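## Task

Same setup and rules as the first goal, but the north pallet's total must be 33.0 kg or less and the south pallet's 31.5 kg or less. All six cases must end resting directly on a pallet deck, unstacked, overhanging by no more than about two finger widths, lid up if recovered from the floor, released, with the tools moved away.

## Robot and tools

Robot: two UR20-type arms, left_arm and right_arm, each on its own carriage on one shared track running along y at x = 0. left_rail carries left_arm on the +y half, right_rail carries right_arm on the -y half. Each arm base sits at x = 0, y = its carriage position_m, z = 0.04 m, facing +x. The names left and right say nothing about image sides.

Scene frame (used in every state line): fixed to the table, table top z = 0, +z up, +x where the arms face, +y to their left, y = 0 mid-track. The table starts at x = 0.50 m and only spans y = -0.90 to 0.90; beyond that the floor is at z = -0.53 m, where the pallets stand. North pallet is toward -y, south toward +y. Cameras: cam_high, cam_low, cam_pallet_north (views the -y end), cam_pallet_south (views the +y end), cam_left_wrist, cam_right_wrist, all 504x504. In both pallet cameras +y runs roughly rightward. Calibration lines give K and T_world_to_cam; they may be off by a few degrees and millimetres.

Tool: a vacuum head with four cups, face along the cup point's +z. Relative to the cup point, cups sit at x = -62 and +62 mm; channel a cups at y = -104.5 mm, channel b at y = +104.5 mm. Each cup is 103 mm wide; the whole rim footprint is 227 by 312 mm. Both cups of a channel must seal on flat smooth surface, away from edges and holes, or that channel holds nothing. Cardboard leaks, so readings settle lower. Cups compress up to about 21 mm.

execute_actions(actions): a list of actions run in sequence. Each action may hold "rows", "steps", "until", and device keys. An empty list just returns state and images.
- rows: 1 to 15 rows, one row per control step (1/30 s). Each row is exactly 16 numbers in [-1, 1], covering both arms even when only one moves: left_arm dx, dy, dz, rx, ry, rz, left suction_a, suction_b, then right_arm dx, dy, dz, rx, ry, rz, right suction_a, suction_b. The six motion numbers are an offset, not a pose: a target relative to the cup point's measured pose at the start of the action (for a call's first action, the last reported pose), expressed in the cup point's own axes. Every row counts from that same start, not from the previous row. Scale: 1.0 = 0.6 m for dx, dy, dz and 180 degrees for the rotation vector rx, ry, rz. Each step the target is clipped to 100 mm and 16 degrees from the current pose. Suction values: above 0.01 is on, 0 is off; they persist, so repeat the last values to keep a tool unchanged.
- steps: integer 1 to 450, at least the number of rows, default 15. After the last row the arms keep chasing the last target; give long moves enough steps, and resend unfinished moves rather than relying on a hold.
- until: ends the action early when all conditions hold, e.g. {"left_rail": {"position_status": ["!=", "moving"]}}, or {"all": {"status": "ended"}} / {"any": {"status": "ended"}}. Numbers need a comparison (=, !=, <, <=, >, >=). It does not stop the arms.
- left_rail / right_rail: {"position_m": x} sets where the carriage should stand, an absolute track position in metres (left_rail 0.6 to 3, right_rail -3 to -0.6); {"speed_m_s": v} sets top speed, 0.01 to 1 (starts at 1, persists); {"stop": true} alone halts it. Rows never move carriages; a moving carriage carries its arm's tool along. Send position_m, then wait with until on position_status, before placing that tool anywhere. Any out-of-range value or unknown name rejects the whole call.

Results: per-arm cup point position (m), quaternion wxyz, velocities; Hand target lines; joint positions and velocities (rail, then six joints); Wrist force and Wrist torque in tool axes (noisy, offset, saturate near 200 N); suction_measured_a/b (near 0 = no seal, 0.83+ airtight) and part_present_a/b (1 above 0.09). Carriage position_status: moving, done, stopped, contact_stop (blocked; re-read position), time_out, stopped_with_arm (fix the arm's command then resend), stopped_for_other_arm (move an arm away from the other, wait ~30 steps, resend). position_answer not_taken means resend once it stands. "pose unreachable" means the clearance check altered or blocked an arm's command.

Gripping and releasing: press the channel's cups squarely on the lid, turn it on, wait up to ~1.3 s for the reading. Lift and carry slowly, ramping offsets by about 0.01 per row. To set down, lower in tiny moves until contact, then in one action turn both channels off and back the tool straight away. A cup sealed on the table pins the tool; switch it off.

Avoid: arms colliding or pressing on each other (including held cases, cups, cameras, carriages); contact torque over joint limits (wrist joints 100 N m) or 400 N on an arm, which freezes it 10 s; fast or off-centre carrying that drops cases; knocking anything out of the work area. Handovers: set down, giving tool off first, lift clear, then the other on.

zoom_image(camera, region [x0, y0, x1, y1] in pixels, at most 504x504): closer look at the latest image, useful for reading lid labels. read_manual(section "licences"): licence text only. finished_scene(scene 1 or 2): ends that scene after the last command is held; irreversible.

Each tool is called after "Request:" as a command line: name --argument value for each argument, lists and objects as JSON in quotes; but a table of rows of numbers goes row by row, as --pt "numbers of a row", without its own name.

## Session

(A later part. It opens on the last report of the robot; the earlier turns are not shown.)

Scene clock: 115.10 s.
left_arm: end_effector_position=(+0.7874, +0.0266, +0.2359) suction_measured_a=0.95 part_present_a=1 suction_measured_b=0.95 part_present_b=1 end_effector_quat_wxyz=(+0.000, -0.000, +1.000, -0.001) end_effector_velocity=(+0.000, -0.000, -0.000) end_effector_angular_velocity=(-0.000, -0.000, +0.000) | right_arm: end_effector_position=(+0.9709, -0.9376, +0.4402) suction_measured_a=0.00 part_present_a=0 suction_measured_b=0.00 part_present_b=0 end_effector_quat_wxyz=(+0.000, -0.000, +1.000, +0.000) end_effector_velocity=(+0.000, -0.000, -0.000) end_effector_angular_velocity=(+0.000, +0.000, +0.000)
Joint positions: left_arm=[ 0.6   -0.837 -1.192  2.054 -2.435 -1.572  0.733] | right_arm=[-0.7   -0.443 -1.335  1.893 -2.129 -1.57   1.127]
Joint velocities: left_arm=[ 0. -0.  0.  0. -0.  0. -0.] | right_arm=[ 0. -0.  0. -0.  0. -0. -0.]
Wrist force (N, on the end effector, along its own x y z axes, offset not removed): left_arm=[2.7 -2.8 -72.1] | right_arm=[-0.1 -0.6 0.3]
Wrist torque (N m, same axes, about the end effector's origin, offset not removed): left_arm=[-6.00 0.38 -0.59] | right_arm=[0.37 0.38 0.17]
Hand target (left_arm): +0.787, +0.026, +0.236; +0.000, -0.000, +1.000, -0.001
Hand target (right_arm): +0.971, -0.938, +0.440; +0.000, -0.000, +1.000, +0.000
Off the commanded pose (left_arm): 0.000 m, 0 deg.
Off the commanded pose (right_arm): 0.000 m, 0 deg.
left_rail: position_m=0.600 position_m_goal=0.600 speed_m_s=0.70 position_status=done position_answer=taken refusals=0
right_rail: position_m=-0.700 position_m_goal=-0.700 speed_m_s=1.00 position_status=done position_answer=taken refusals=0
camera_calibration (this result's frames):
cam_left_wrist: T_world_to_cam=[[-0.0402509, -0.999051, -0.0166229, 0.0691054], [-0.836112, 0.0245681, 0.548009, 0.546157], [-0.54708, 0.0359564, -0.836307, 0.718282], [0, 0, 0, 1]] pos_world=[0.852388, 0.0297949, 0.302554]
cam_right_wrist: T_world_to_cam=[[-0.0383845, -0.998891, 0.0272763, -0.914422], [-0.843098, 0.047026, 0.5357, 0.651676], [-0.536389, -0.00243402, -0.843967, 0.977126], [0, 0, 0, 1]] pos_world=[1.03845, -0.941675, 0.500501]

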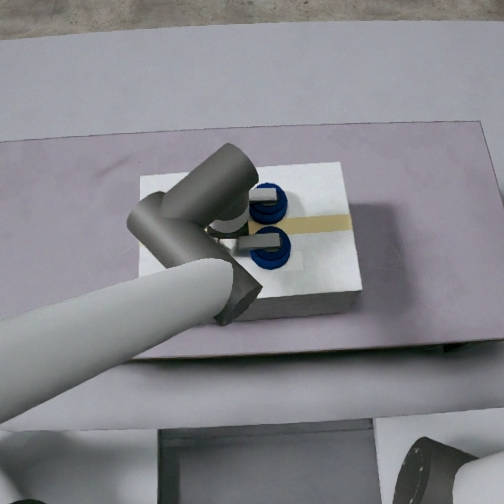

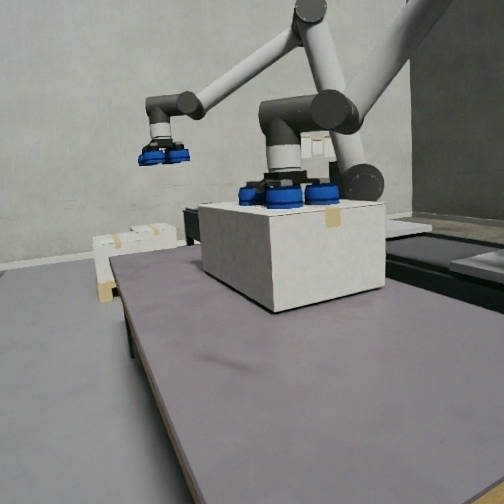

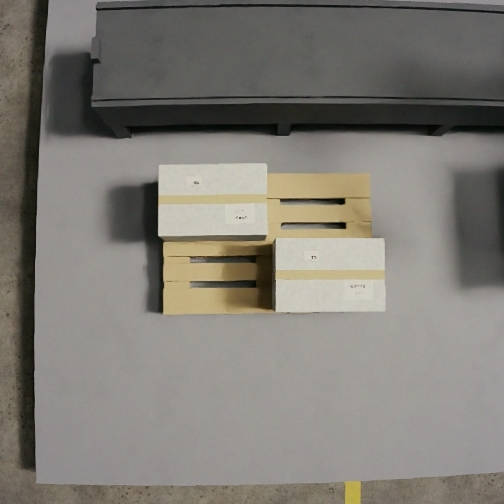

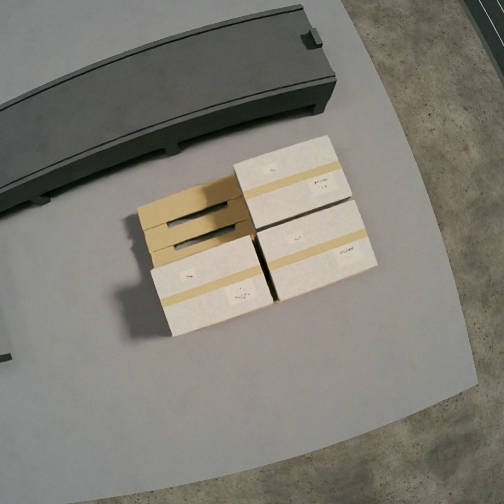

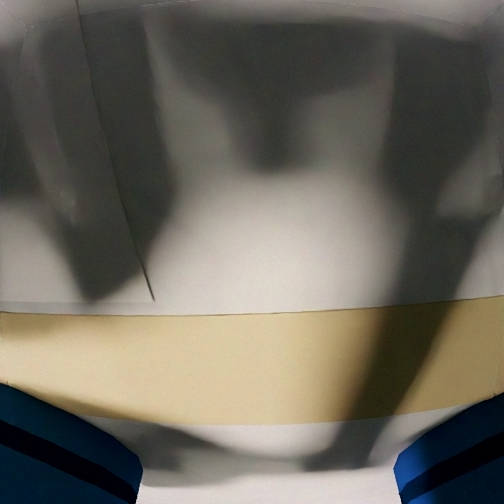

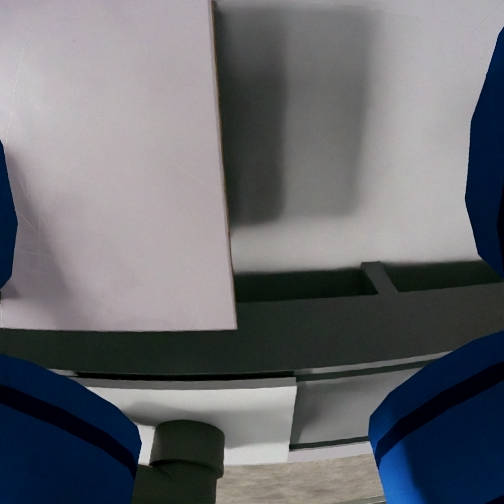

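Contact begins. Release, lift, send left back to the south pallet.

Request:
execute_actions --actions '[{"rows":[[0,0,-0.1,0,0,0,0,0,0,0,0,0,0,0,0,0],[0,0.2,-0.4,0,0,0,0,0,0,0,0,0,0,0,0,0],[0,0.5,-0.4,0,0,0,0,0,0,0,0,0,0,0,0,0]],"steps":40},{"left_rail":{"position_m":2.75,"speed_m_s":1},"steps":200,"until":{"left_rail":{"position_status":["!=","moving"]}}}]'

Scene clock: 122.83 s.
left_arm: end_effector_position=(+0.7871, +2.4764, +0.4757) suction_measured_a=0.00 part_present_a=0 suction_measured_b=0.00 part_present_b=0 end_effector_quat_wxyz=(+0.001, -0.000, +1.000, -0.001) end_effector_velocity=(-0.000, -0.001, +0.000) end_effector_angular_velocity=(-0.000, -0.000, -0.001) | right_arm: end_effector_position=(+0.9709, -0.9376, +0.4402) suction_measured_a=0.00 part_present_a=0 suction_measured_b=0.00 part_present_b=0 end_effector_quat_wxyz=(+0.000, -0.000, +1.000, +0.000) end_effector_velocity=(-0.000, -0.000, -0.000) end_effector_angular_velocity=(+0.000, +0.000, -0.000)
Joint positions: left_arm=[ 2.75  -0.578 -1.543  2.083 -2.112 -1.572  0.992] | right_arm=[-0.7   -0.443 -1.335  1.893 -2.129 -1.57   1.127]
Joint velocities: left_arm=[ 0.    -0.001 -0.     0.    -0.     0.    -0.   ] | right_arm=[ 0. -0.  0. -0.  0.  0. -0.]
Wrist force (N, on the end effector, along its own x y z axes, offset not removed): left_arm=[-2.7 0.0 -4.3] | right_arm=[-0.3 -0.3 -0.2]
Wrist torque (N m, same axes, about the end effector's origin, offset not removed): left_arm=[0.43 0.92 -0.27] | right_arm=[0.34 0.30 0.03]
Hand target (left_arm): +0.787, +2.476, +0.476; +0.001, -0.000, +1.000, -0.001
Hand target (right_arm): +0.971, -0.938, +0.440; +0.000, -0.000, +1.000, +0.000
Off the commanded pose (left_arm): 0.001 m, 0 deg.
Off the commanded pose (right_arm): 0.000 m, 0 deg.
left_rail: position_m=2.750 position_m_goal=2.750 speed_m_s=1.00 position_status=done position_answer=taken refusals=0
right_rail: position_m=-0.700 position_m_goal=-0.700 speed_m_s=1.00 position_status=done position_answer=taken refusals=0
camera_calibration (this result's frames):
cam_left_wrist: T_world_to_cam=[[-0.0402344, -0.999049, -0.0168216, 2.52069], [-0.836406, 0.0244647, 0.547564, 0.354966], [-0.546632, 0.0361006, -0.836594, 0.830063], [0, 0, 0, 1]] pos_world=[0.852053, 2.47964, 0.542461]
cam_right_wrist: T_world_to_cam=[[-0.0383845, -0.998891, 0.0272762, -0.914422], [-0.843098, 0.0470259, 0.535701, 0.651676], [-0.536389, -0.00243389, -0.843967, 0.977126], [0, 0, 0, 1]] pos_world=[1.03845, -0.941675, 0.500501]

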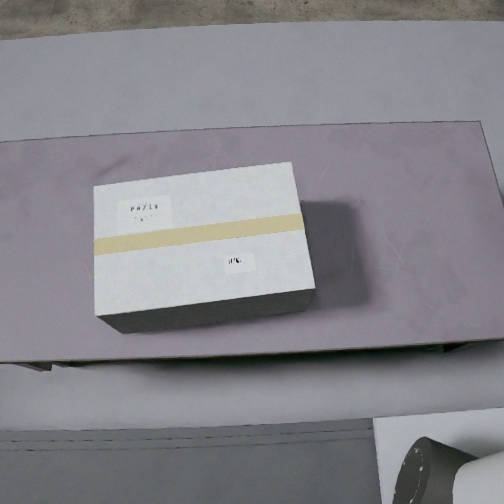

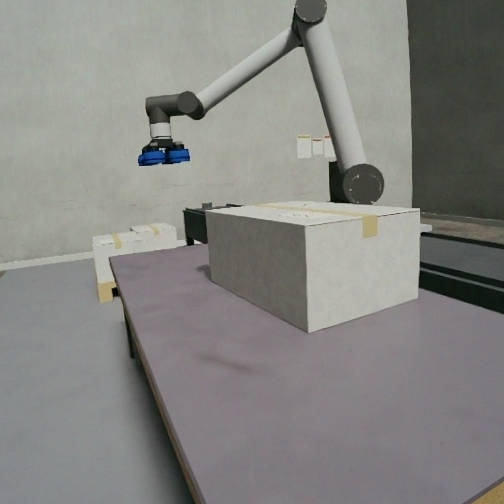

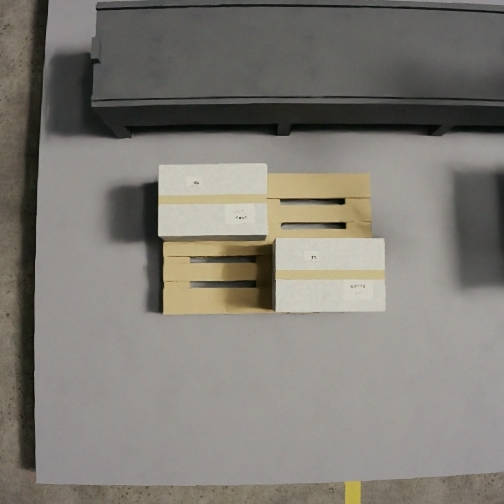

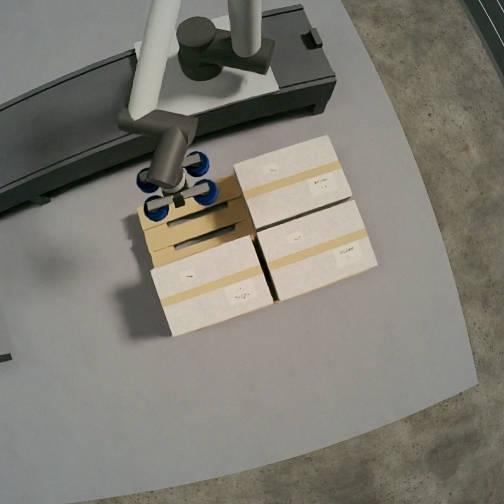

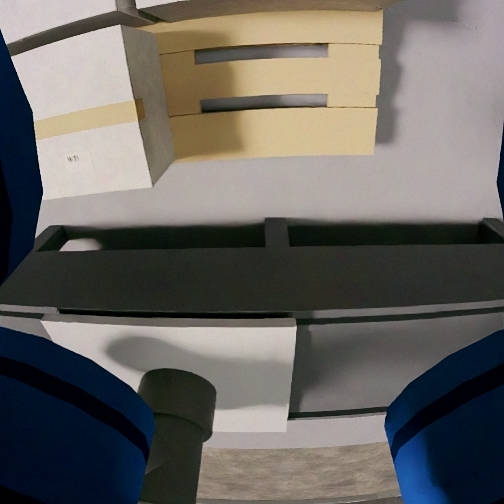

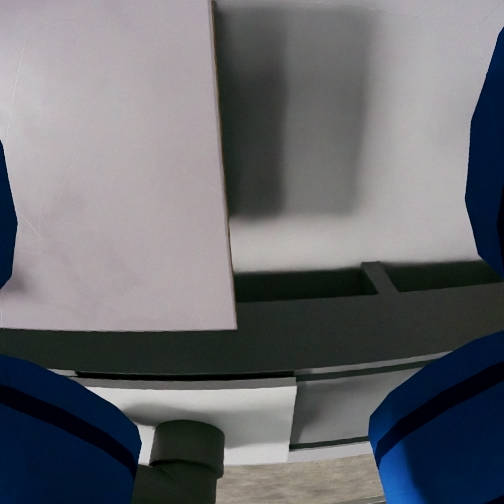

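Request:
execute_actions --actions '[{"rows":[[0,0,0,0,0,0,0,0,0.1,0.2,0.03,0,0,0,0,0],[0,0,0,0,0,0,0,0,0.2,0.5,0.06,0,0,0,0,0],[0,0,0,0,0,0,0,0,0.2,0.9,0.08,0,0,0,0,0]],"steps":40},{"rows":[[0,0,0,0,0,0,0,0,0.1,0.4,0.04,0,0,-0.01,0,0],[0,0,0,0,0,0,0,0,0.118,0.88,0.08,0,0,-0.022,0,0]],"steps":45}]'

Scene clock: 134.43 s.
left_arm: end_effector_position=(+0.7871, +2.4764, +0.4757) suction_measured_a=0.00 part_present_a=0 suction_measured_b=0.00 part_present_b=0 end_effector_quat_wxyz=(+0.001, -0.000, +1.000, -0.001) end_effector_velocity=(+0.000, -0.000, -0.000) end_effector_angular_velocity=(+0.000, +0.000, +0.000) | right_arm: end_effector_position=(+0.7781, +0.1122, +0.3464) suction_measured_a=0.00 part_present_a=0 suction_measured_b=0.00 part_present_b=0 end_effector_quat_wxyz=(-0.000, -0.036, +0.999, +0.001) end_effector_velocity=(+0.004, +0.023, -0.002) end_effector_angular_velocity=(-0.002, +0.001, -0.002)
Joint positions: left_arm=[ 2.75  -0.578 -1.543  2.083 -2.112 -1.572  0.992] | right_arm=[-0.7    0.627 -1.145  1.77  -2.197 -1.568  2.125]
Joint velocities: left_arm=[ 0. -0.  0. -0.  0.  0. -0.] | right_arm=[ 0.     0.015  0.02  -0.03   0.011 -0.001  0.017]
Wrist force (N, on the end effector, along its own x y z axes, offset not removed): left_arm=[-3.2 -5.7 -6.1] | right_arm=[-1.3 -1.4 -1.3]
Wrist torque (N m, same axes, about the end effector's origin, offset not removed): left_arm=[-0.16 0.83 -0.56] | right_arm=[0.25 0.62 0.19]
Hand target (left_arm): +0.787, +2.476, +0.476; +0.001, -0.000, +1.000, -0.001
Hand target (right_arm): +0.779, +0.115, +0.346; -0.000, -0.036, +0.999, +0.001
Off the commanded pose (left_arm): 0.000 m, 0 deg.
Off the commanded pose (right_arm): 0.003 m, 0 deg.
left_rail: position_m=2.750 position_m_goal=2.750 speed_m_s=1.00 position_status=done position_answer=taken refusals=0
right_rail: position_m=-0.700 position_m_goal=-0.700 speed_m_s=1.00 position_status=done position_answer=taken refusals=0
camera_calibration (this result's frames):
cam_left_wrist: T_world_to_cam=[[-0.0402348, -0.999048, -0.0168632, 2.52071], [-0.836385, 0.0244408, 0.547598, 0.35503], [-0.546664, 0.0361367, -0.836572, 0.829956], [0, 0, 0, 1]] pos_world=[0.852069, 2.47964, 0.542411]
cam_right_wrist: T_world_to_cam=[[0.0330539, -0.999126, 0.0255796, 0.0744108], [-0.843906, -0.0141884, 0.536303, 0.497311], [-0.535471, -0.0393137, -0.843638, 0.800451], [0, 0, 0, 1]] pos_world=[0.845843, 0.112871, 0.406678]

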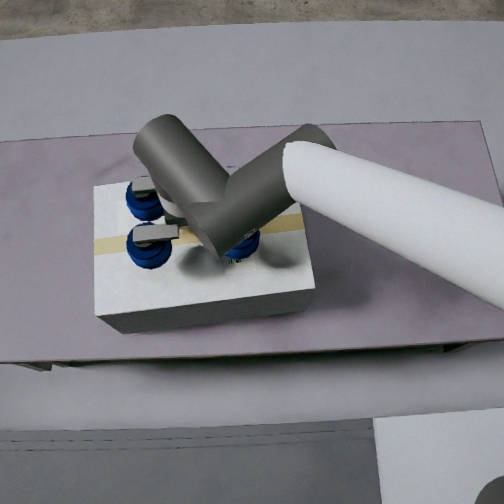

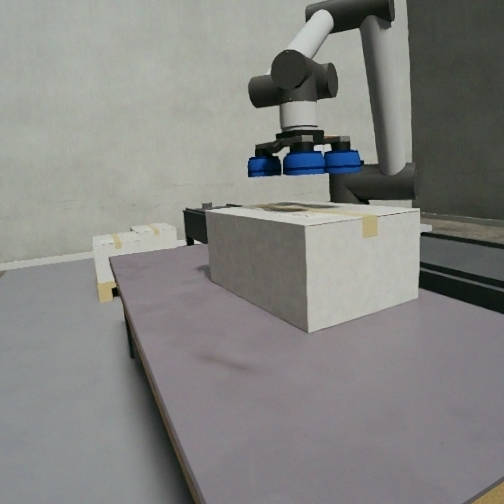

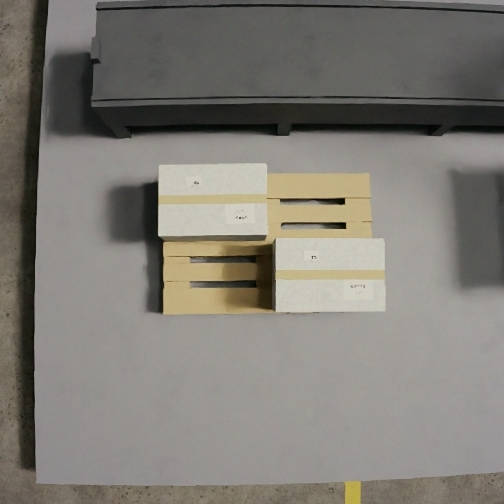

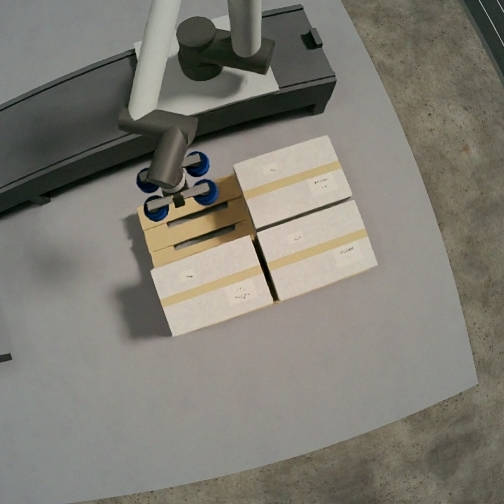

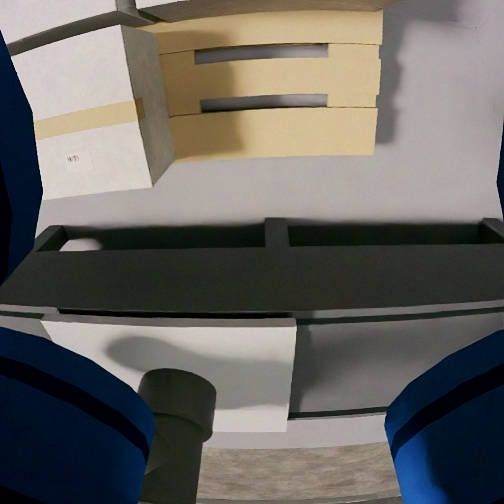

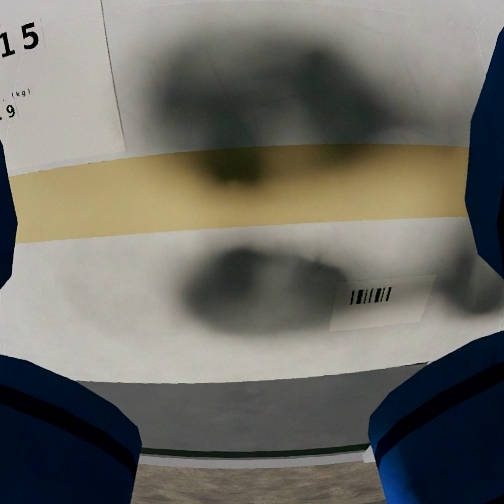

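Request:
execute_actions --actions '[{"rows":[[0,0,0,0,0,0,0,0,0,0,0.05,0,0,0,1,1],[0,0,0,0,0,0,0,0,0,0,0.1,0,0,0,1,1],[0,0,0,0,0,0,0,0,0,0,0.13,0,0,0,1,1],[0,0,0,0,0,0,0,0,0,0,0.15,0,0,0,1,1]],"steps":50}]'

Scene clock: 140.57 s.
left_arm: end_effector_position=(+0.7871, +2.4764, +0.4757) suction_measured_a=0.00 part_present_a=0 suction_measured_b=0.00 part_present_b=0 end_effector_quat_wxyz=(+0.001, -0.000, +1.000, -0.001) end_effector_velocity=(-0.000, +0.000, +0.000) end_effector_angular_velocity=(-0.000, -0.000, +0.000) | right_arm: end_effector_position=(+0.7781, +0.1124, +0.2563) suction_measured_a=0.00 part_present_a=0 suction_measured_b=0.00 part_present_b=0 end_effector_quat_wxyz=(-0.000, -0.036, +0.999, +0.001) end_effector_velocity=(+0.000, +0.000, -0.000) end_effector_angular_velocity=(-0.000, +0.000, -0.000)
Joint positions: left_arm=[ 2.75  -0.578 -1.543  2.083 -2.112 -1.572  0.992] | right_arm=[-0.7    0.627 -1.077  1.816 -2.311 -1.568  2.125]
Joint velocities: left_arm=[ 0.  0. -0. -0. -0. -0. -0.] | right_arm=[ 0. -0.  0.  0. -0.  0. -0.]
Wrist force (N, on the end effector, along its own x y z axes, offset not removed): left_arm=[-3.6 -4.8 -3.2] | right_arm=[-1.1 1.9 -3.1]
Wrist torque (N m, same axes, about the end effector's origin, offset not removed): left_arm=[-0.27 0.95 -0.38] | right_arm=[0.80 0.54 0.18]
Hand target (left_arm): +0.787, +2.476, +0.476; +0.001, -0.000, +1.000, -0.001
Hand target (right_arm): +0.778, +0.113, +0.256; -0.000, -0.036, +0.999, +0.001
Off the commanded pose (left_arm): 0.000 m, 0 deg.
Off the commanded pose (right_arm): 0.000 m, 0 deg.
left_rail: position_m=2.750 position_m_goal=2.750 speed_m_s=1.00 position_status=done position_answer=taken refusals=0
right_rail: position_m=-0.700 position_m_goal=-0.700 speed_m_s=1.00 position_status=done position_answer=taken refusals=0
camera_calibration (this result's frames):
cam_left_wrist: T_world_to_cam=[[-0.0402349, -0.999048, -0.0168631, 2.52071], [-0.836385, 0.0244409, 0.547598, 0.35503], [-0.546664, 0.0361366, -0.836572, 0.829956], [0, 0, 0, 1]] pos_world=[0.852069, 2.47964, 0.542411]
cam_right_wrist: T_world_to_cam=[[0.0330539, -0.999126, 0.0255775, 0.0768974], [-0.843908, -0.0141896, 0.5363, 0.545628], [-0.535469, -0.0393118, -0.84364, 0.724489], [0, 0, 0, 1]] pos_world=[0.845859, 0.113053, 0.316621]

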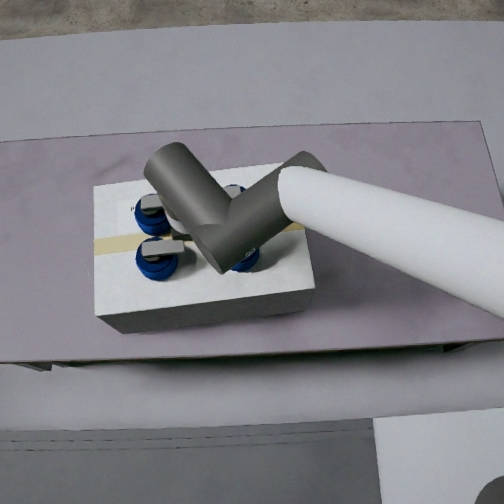

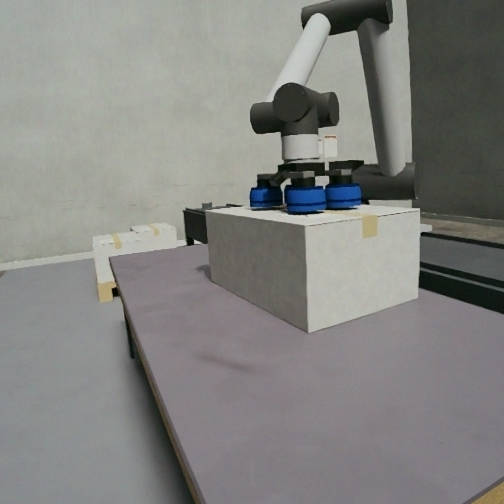

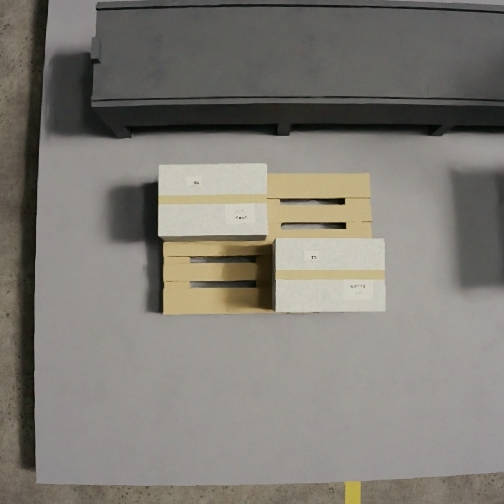

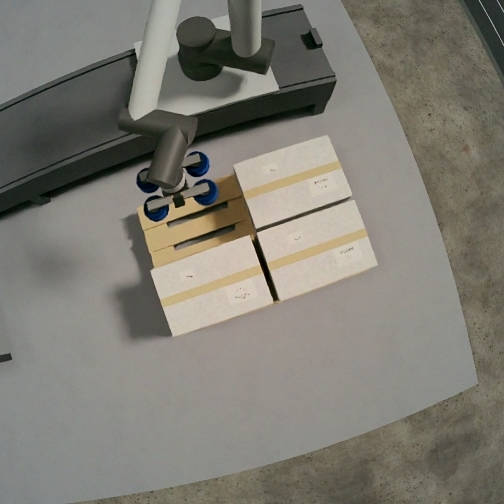

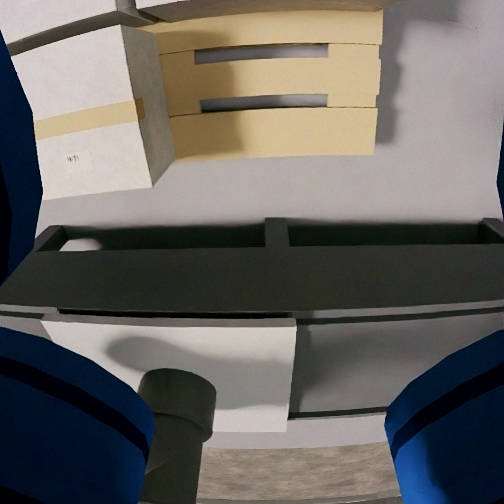

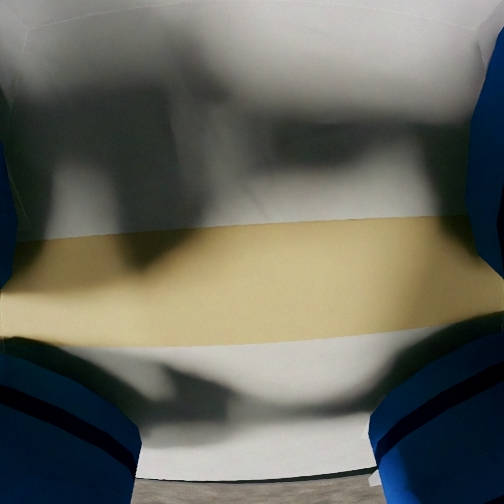

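Request:
execute_actions --actions '[{"rows":[[0,0,0,0,0,0,0,0,0,0,0.02,0,0,0,1,1]],"steps":45}]'

Scene clock: 144.40 s.
left_arm: end_effector_position=(+0.7871, +2.4764, +0.4757) suction_measured_a=0.00 part_present_a=0 suction_measured_b=0.00 part_present_b=0 end_effector_quat_wxyz=(+0.001, -0.000, +1.000, -0.001) end_effector_velocity=(-0.000, +0.000, +0.000) end_effector_angular_velocity=(-0.000, -0.000, +0.000) | right_arm: end_effector_position=(+0.7781, +0.1124, +0.2443) suction_measured_a=0.86 part_present_a=1 suction_measured_b=0.86 part_present_b=1 end_effector_quat_wxyz=(-0.000, -0.036, +0.999, +0.001) end_effector_velocity=(-0.000, +0.000, -0.000) end_effector_angular_velocity=(-0.000, +0.000, +0.000)
Joint positions: left_arm=[ 2.75  -0.578 -1.543  2.083 -2.112 -1.572  0.992] | right_arm=[-0.7    0.627 -1.067  1.821 -2.326 -1.568  2.125]
Joint velocities: left_arm=[ 0.  0. -0.  0. -0. -0. -0.] | right_arm=[ 0.  0.  0.  0. -0. -0.  0.]
Wrist force (N, on the end effector, along its own x y z axes, offset not removed): left_arm=[0.1 -3.9 -2.8] | right_arm=[-1.6 0.1 -56.3]
Wrist torque (N m, same axes, about the end effector's origin, offset not removed): left_arm=[-0.13 0.40 -0.27] | right_arm=[-2.35 1.29 0.15]
Hand target (left_arm): +0.787, +2.476, +0.476; +0.001, -0.000, +1.000, -0.001
Hand target (right_arm): +0.778, +0.113, +0.244; -0.000, -0.036, +0.999, +0.001
Off the commanded pose (left_arm): 0.000 m, 0 deg.
Off the commanded pose (right_arm): 0.000 m, 0 deg.
left_rail: position_m=2.750 position_m_goal=2.750 speed_m_s=1.00 position_status=done position_answer=taken refusals=0
right_rail: position_m=-0.700 position_m_goal=-0.700 speed_m_s=1.00 position_status=done position_answer=taken refusals=0
camera_calibration (this result's frames):
cam_left_wrist: T_world_to_cam=[[-0.0402348, -0.999048, -0.0168635, 2.52071], [-0.836385, 0.0244407, 0.547598, 0.355031], [-0.546664, 0.0361369, -0.836572, 0.829955], [0, 0, 0, 1]] pos_world=[0.852069, 2.47964, 0.542411]
cam_right_wrist: T_world_to_cam=[[0.0330511, -0.999126, 0.0255714, 0.0772296], [-0.843913, -0.0141909, 0.536292, 0.552071], [-0.535461, -0.0393051, -0.843645, 0.714367], [0, 0, 0, 1]] pos_world=[0.845863, 0.113075, 0.304625]

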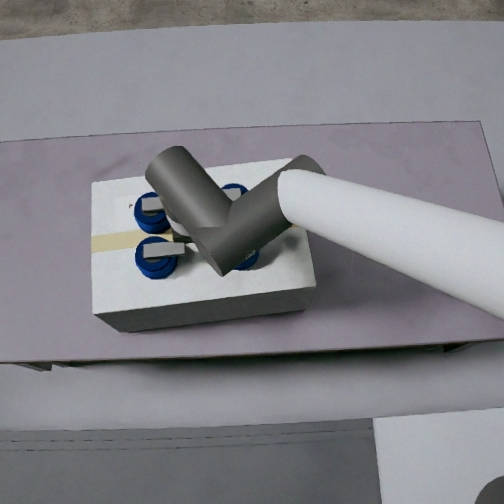

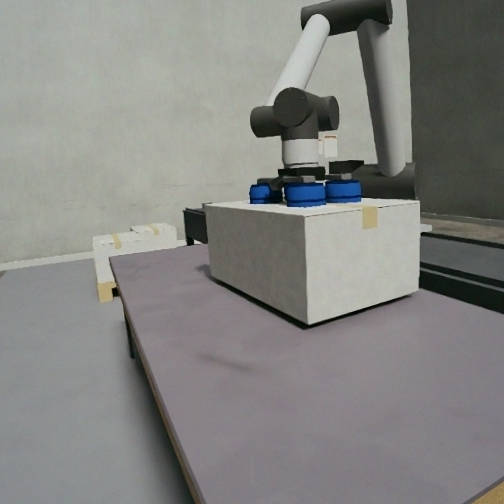

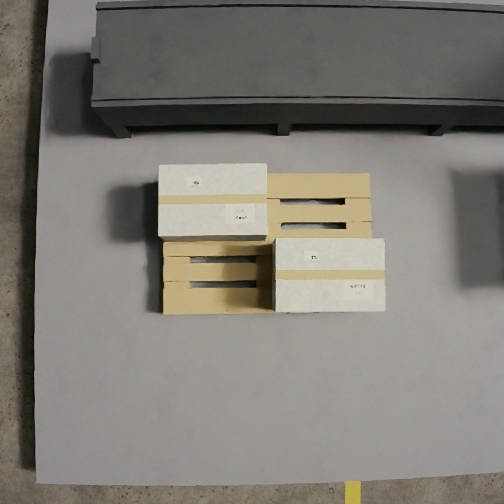

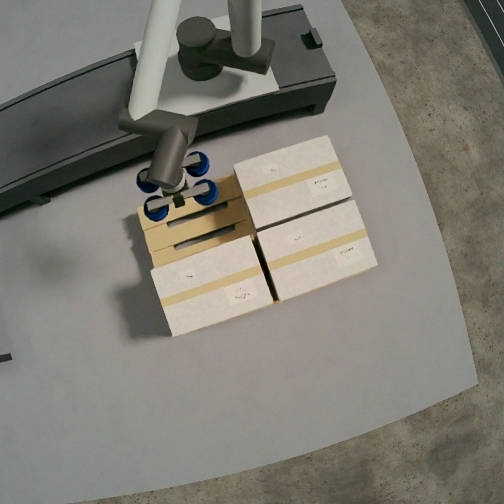

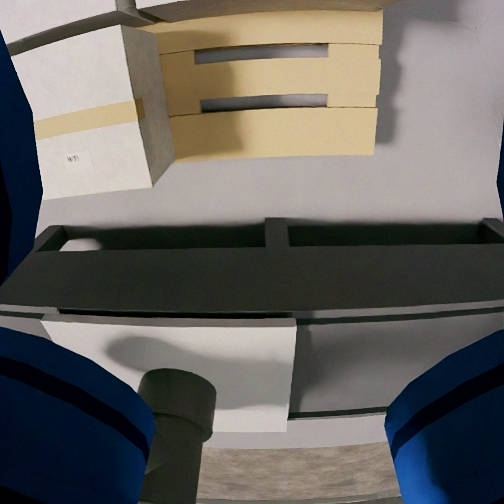

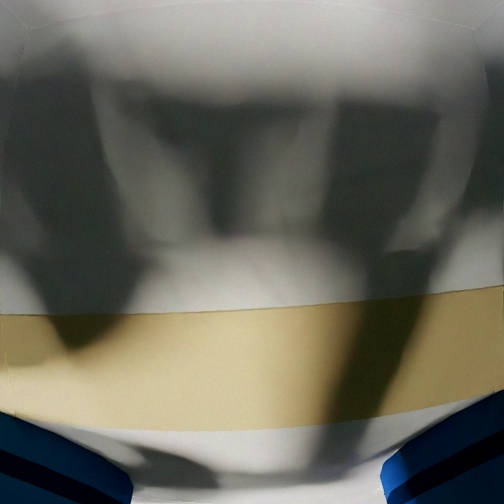

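Request:
execute_actions --actions '[{"rows":[[0,0,0,0,0,0,0,0,0,0,-0.05,0,0,0,1,1],[0,0,0,0,0,0,0,0,0,0,-0.15,0,0,0.01,1,1],[0,0,0,0,0,0,0,0,0,0,-0.27,0,0,0.022,1,1],[0,0,0,0,0,0,0,0,0,0,-0.36,0,0,0.022,1,1]],"steps":45},{"rows":[[0,0,0,0,0,0,0,0,0,-0.15,0,0,0,0,1,1],[0,0,0,0,0,0,0,0,0,-0.4,0,0,0,0,1,1],[0,0,0,0,0,0,0,0,0,-0.7,0,0,0,0,1,1],[0,0,0,0,0,0,0,0,-0.03,-1,0,0,0,0,1,1]],"steps":50},{"right_rail":{"position_m":-2.41,"speed_m_s":0.7},"steps":200,"until":{"right_rail":{"position_status":["!=","moving"]}}}]'

Scene clock: 157.37 s.
left_arm: end_effector_position=(+0.7871, +2.4764, +0.4757) suction_measured_a=0.00 part_present_a=0 suction_measured_b=0.00 part_present_b=0 end_effector_quat_wxyz=(+0.001, -0.000, +1.000, -0.001) end_effector_velocity=(-0.000, +0.000, +0.000) end_effector_angular_velocity=(-0.000, -0.000, +0.000) | right_arm: end_effector_position=(+0.7981, -2.1983, +0.4594) suction_measured_a=0.86 part_present_a=1 suction_measured_b=0.86 part_present_b=1 end_effector_quat_wxyz=(-0.000, -0.002, +1.000, +0.001) end_effector_velocity=(-0.000, +0.001, +0.000) end_effector_angular_velocity=(+0.002, +0.000, +0.000)
Joint positions: left_arm=[ 2.75  -0.578 -1.543  2.083 -2.112 -1.572  0.992] | right_arm=[-2.41   0.013 -1.541  2.106 -2.136 -1.568  1.58 ]
Joint velocities: left_arm=[ 0.  0. -0.  0. -0. -0.  0.] | right_arm=[ 0.     0.    -0.     0.     0.     0.002 -0.   ]
Wrist force (N, on the end effector, along its own x y z axes, offset not removed): left_arm=[-1.3 -7.7 1.0] | right_arm=[-1.2 -0.1 -55.3]
Wrist torque (N m, same axes, about the end effector's origin, offset not removed): left_arm=[-0.53 0.51 -0.37] | right_arm=[-2.02 1.10 0.35]
Hand target (left_arm): +0.787, +2.476, +0.476; +0.001, -0.000, +1.000, -0.001
Hand target (right_arm): +0.798, -2.198, +0.459; -0.000, -0.002, +1.000, +0.001
Off the commanded pose (left_arm): 0.000 m, 0 deg.
Off the commanded pose (right_arm): 0.001 m, 0 deg.
left_rail: position_m=2.750 position_m_goal=2.750 speed_m_s=1.00 position_status=done position_answer=taken refusals=0
right_rail: position_m=-2.410 position_m_goal=-2.410 speed_m_s=0.70 position_status=done position_answer=taken refusals=0
camera_calibration (this result's frames):
cam_left_wrist: T_world_to_cam=[[-0.0402348, -0.999048, -0.0168631, 2.52071], [-0.836385, 0.0244409, 0.547598, 0.35503], [-0.546664, 0.0361365, -0.836572, 0.829956], [0, 0, 0, 1]] pos_world=[0.852069, 2.47964, 0.542411]
cam_right_wrist: T_world_to_cam=[[-0.0360515, -0.999029, 0.0253439, -2.1822], [-0.843016, 0.0440212, 0.536085, 0.548101], [-0.53668, -0.0020387, -0.843784, 0.898655], [0, 0, 0, 1]] pos_world=[0.865676, -2.20238, 0.519747]

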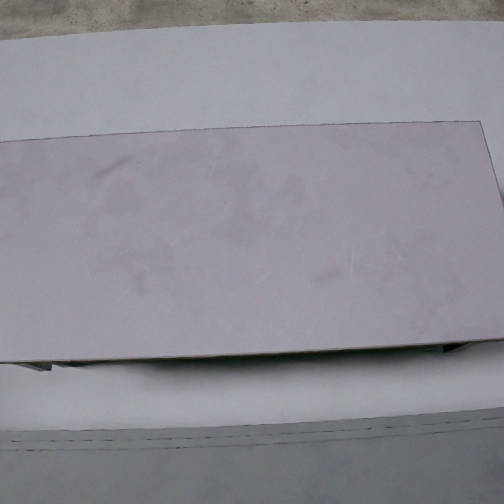

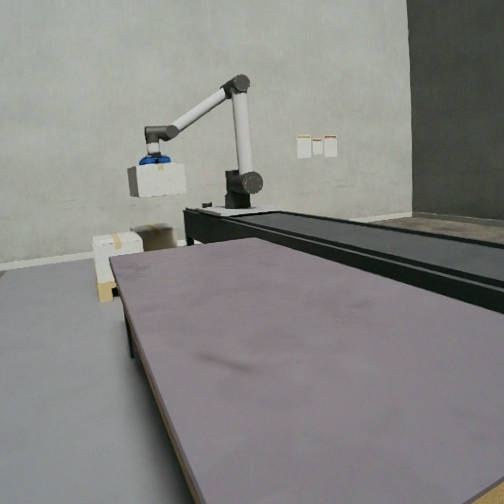

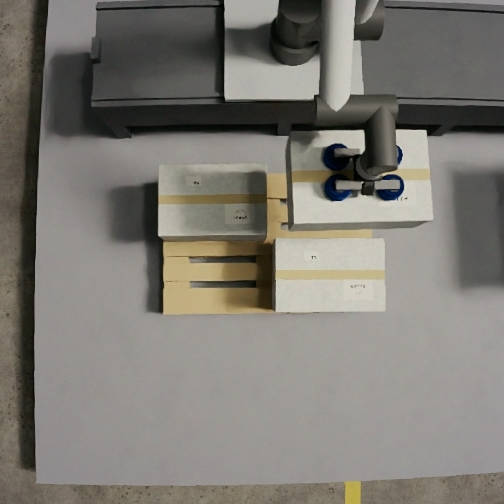

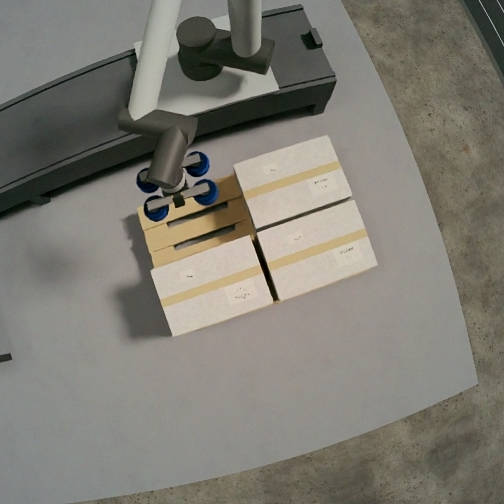

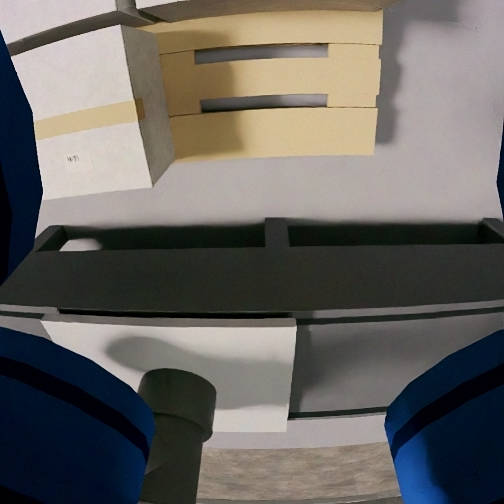

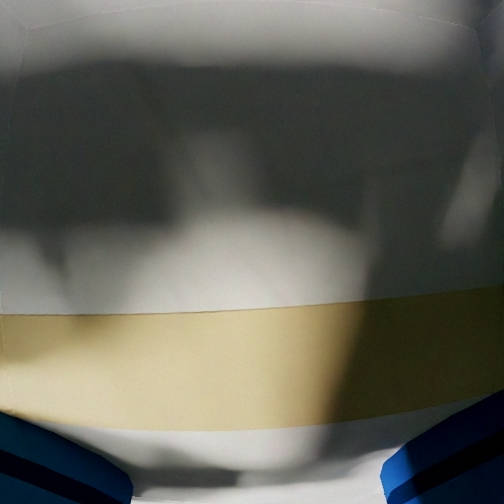

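Request:
execute_actions --actions '[{"rows":[[0,0,0,0,0,0,0,0,0,0,0.1,0,0,0,1,1],[0,0,0,0,0,0,0,0,0,0,0.25,0,0,0,1,1],[0,0,0,0,0,0,0,0,0,0,0.4,0,0,0,1,1],[0,0,0,0,0,0,0,0,0,0,0.5,0,0,0,1,1]],"steps":45}]'

Scene clock: 162.23 s.
left_arm: end_effector_position=(+0.7871, +2.4764, +0.4757) suction_measured_a=0.00 part_present_a=0 suction_measured_b=0.00 part_present_b=0 end_effector_quat_wxyz=(+0.001, -0.000, +1.000, -0.001) end_effector_velocity=(-0.000, +0.000, +0.000) end_effector_angular_velocity=(-0.000, -0.000, +0.000) | right_arm: end_effector_position=(+0.7982, -2.1977, +0.1592) suction_measured_a=0.86 part_present_a=1 suction_measured_b=0.86 part_present_b=1 end_effector_quat_wxyz=(-0.000, -0.002, +1.000, +0.001) end_effector_velocity=(+0.000, +0.000, -0.001) end_effector_angular_velocity=(+0.000, -0.000, +0.000)
Joint positions: left_arm=[ 2.75  -0.578 -1.543  2.083 -2.112 -1.572  0.992] | right_arm=[-2.41   0.013 -1.225  2.296 -2.642 -1.568  1.581]
Joint velocities: left_arm=[ 0.  0. -0. -0.  0.  0.  0.] | right_arm=[ 0.     0.     0.001  0.    -0.001  0.     0.   ]
Wrist force (N, on the end effector, along its own x y z axes, offset not removed): left_arm=[-0.2 -4.6 -5.0] | right_arm=[3.6 5.1 -55.5]
Wrist torque (N m, same axes, about the end effector's origin, offset not removed): left_arm=[-0.33 0.71 -0.67] | right_arm=[-1.63 0.56 0.31]
Hand target (left_arm): +0.787, +2.476, +0.476; +0.001, -0.000, +1.000, -0.001
Hand target (right_arm): +0.798, -2.198, +0.159; -0.000, -0.002, +1.000, +0.001
Off the commanded pose (left_arm): 0.000 m, 0 deg.
Off the commanded pose (right_arm): 0.000 m, 0 deg.
left_rail: position_m=2.750 position_m_goal=2.750 speed_m_s=1.00 position_status=done position_answer=taken refusals=0
right_rail: position_m=-2.410 position_m_goal=-2.410 speed_m_s=0.70 position_status=done position_answer=taken refusals=0
camera_calibration (this result's frames):
cam_left_wrist: T_world_to_cam=[[-0.0402348, -0.999048, -0.0168633, 2.52071], [-0.836385, 0.0244407, 0.547598, 0.355031], [-0.546664, 0.0361367, -0.836572, 0.829956], [0, 0, 0, 1]] pos_world=[0.852069, 2.47964, 0.542411]
cam_right_wrist: T_world_to_cam=[[-0.0360541, -0.999028, 0.0253426, -2.17401], [-0.84303, 0.0440227, 0.536061, 0.709096], [-0.536656, -0.00203738, -0.843799, 0.645391], [0, 0, 0, 1]] pos_world=[0.86576, -2.2018, 0.219556]

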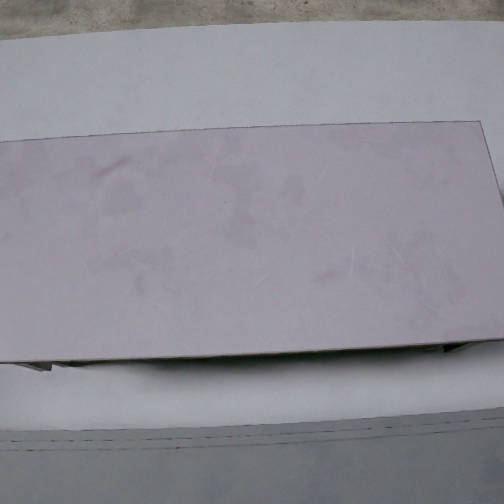

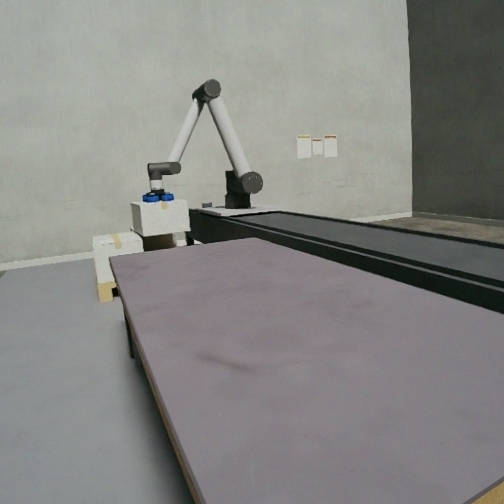

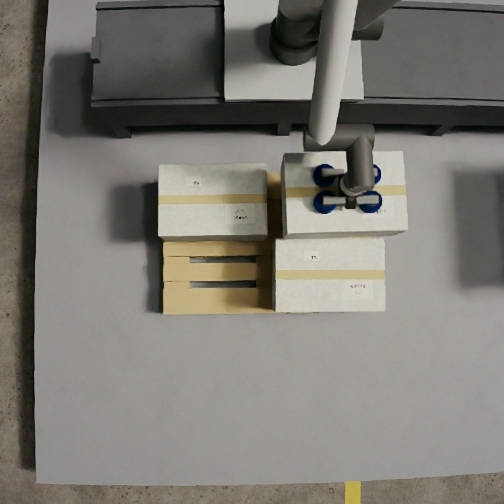

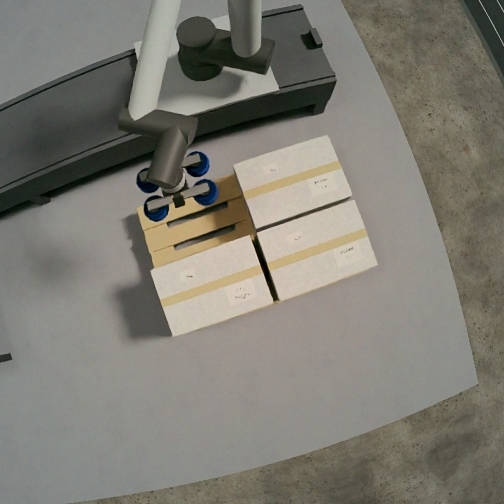

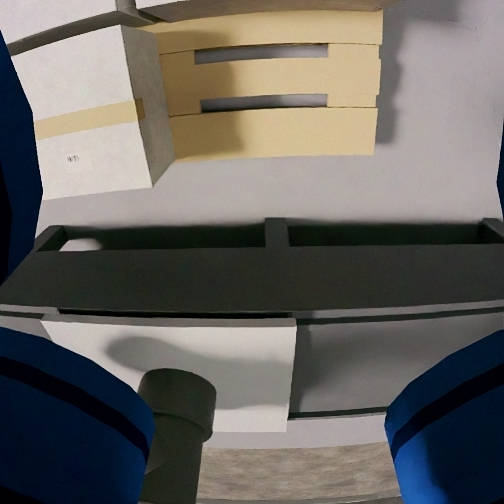

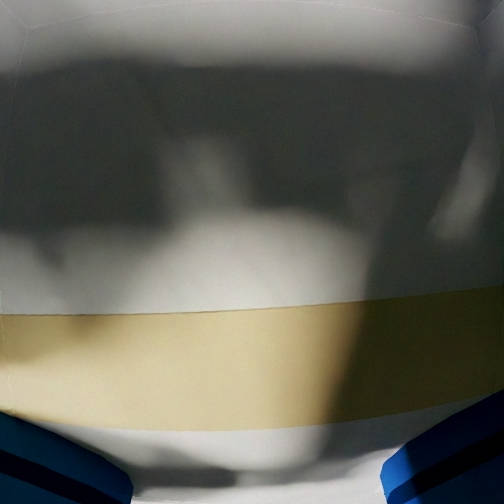

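Request:
execute_actions --actions '[{"rows":[[0,0,0,0,0,0,0,0,0.02,-0.03,0,0,0,0,1,1]],"steps":15},{"rows":[[0,0,0,0,0,0,0,0,0,0,0.1,0,0,0,1,1],[0,0,0,0,0,0,0,0,0,0,0.25,0,0,0,1,1],[0,0,0,0,0,0,0,0,0,0,0.35,0,0,0,1,1],[0,0,0,0,0,0,0,0,0,0,0.42,0,0,0,1,1]],"steps":45}]'

Scene clock: 169.27 s.
left_arm: end_effector_position=(+0.7871, +2.4764, +0.4757) suction_measured_a=0.00 part_present_a=0 suction_measured_b=0.00 part_present_b=0 end_effector_quat_wxyz=(+0.001, -0.000, +1.000, -0.001) end_effector_velocity=(-0.000, -0.000, +0.000) end_effector_angular_velocity=(-0.000, -0.000, -0.000) | right_arm: end_effector_position=(+0.7866, -2.2146, -0.0931) suction_measured_a=0.86 part_present_a=1 suction_measured_b=0.86 part_present_b=1 end_effector_quat_wxyz=(-0.000, -0.002, +1.000, +0.001) end_effector_velocity=(+0.000, +0.000, -0.000) end_effector_angular_velocity=(+0.000, +0.000, +0.000)
Joint positions: left_arm=[ 2.75  -0.578 -1.543  2.083 -2.112 -1.572  0.992] | right_arm=[-2.41  -0.008 -0.846  2.342 -3.067 -1.568  1.56 ]
Joint velocities: left_arm=[ 0. -0. -0. -0.  0. -0.  0.] | right_arm=[ 0.     0.     0.001 -0.    -0.     0.     0.   ]
Wrist force (N, on the end effector, along its own x y z axes, offset not removed): left_arm=[-3.3 -5.6 -5.2] | right_arm=[-3.1 0.5 -53.2]
Wrist torque (N m, same axes, about the end effector's origin, offset not removed): left_arm=[-0.35 0.81 -0.31] | right_arm=[-2.19 1.51 0.26]
Hand target (left_arm): +0.787, +2.476, +0.476; +0.001, -0.000, +1.000, -0.001
Hand target (right_arm): +0.787, -2.214, -0.093; -0.000, -0.002, +1.000, +0.001
Off the commanded pose (left_arm): 0.000 m, 0 deg.
Off the commanded pose (right_arm): 0.000 m, 0 deg.
left_rail: position_m=2.750 position_m_goal=2.750 speed_m_s=1.00 position_status=done position_answer=taken refusals=0
right_rail: position_m=-2.410 position_m_goal=-2.410 speed_m_s=0.70 position_status=done position_answer=taken refusals=0
camera_calibration (this result's frames):
cam_left_wrist: T_world_to_cam=[[-0.0402348, -0.999048, -0.0168633, 2.52071], [-0.836385, 0.0244407, 0.547598, 0.355031], [-0.546664, 0.0361367, -0.836572, 0.829956], [0, 0, 0, 1]] pos_world=[0.852069, 2.47964, 0.542411]
cam_right_wrist: T_world_to_cam=[[-0.0360552, -0.999028, 0.0253648, -2.18487], [-0.842999, 0.0440356, 0.536109, 0.835357], [-0.536705, -0.00205297, -0.843767, 0.426167], [0, 0, 0, 1]] pos_world=[0.854155, -2.21866, -0.0328385]

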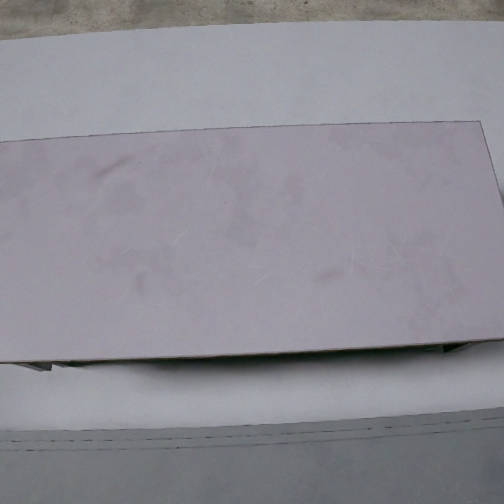

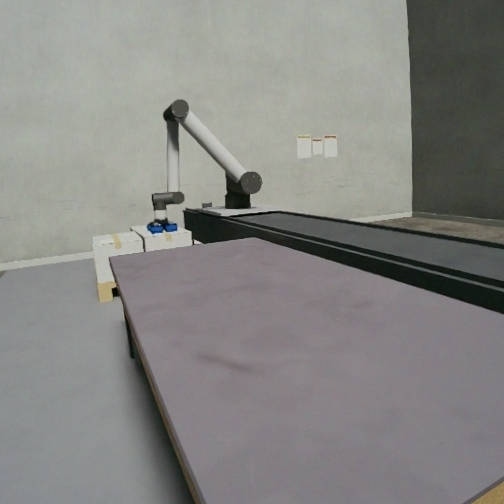

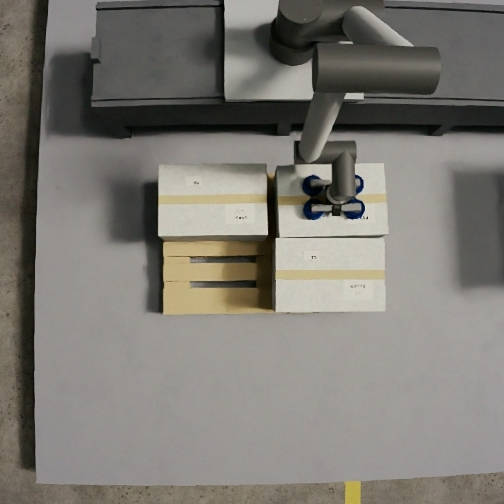

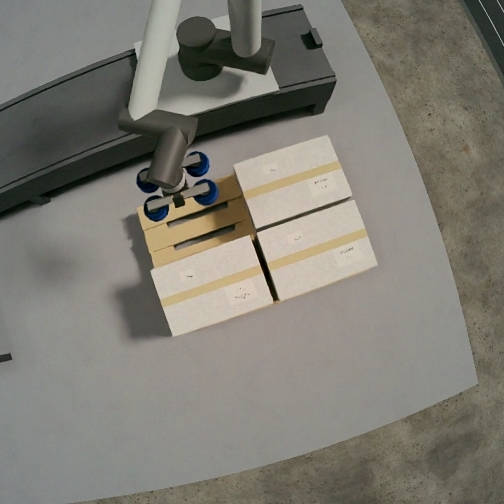

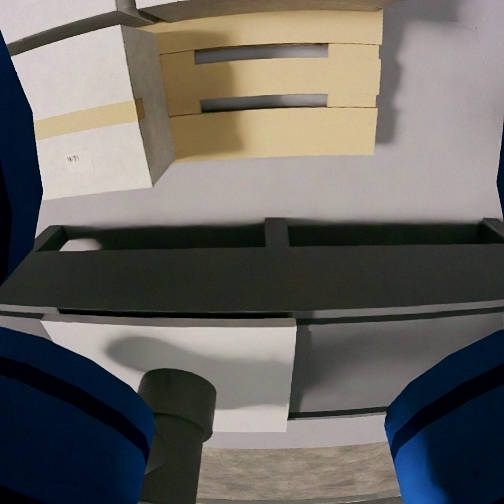

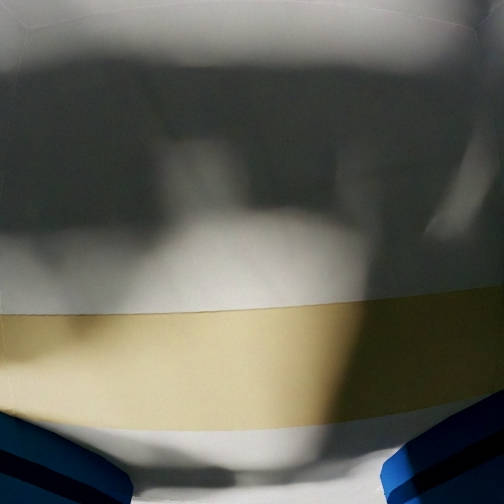

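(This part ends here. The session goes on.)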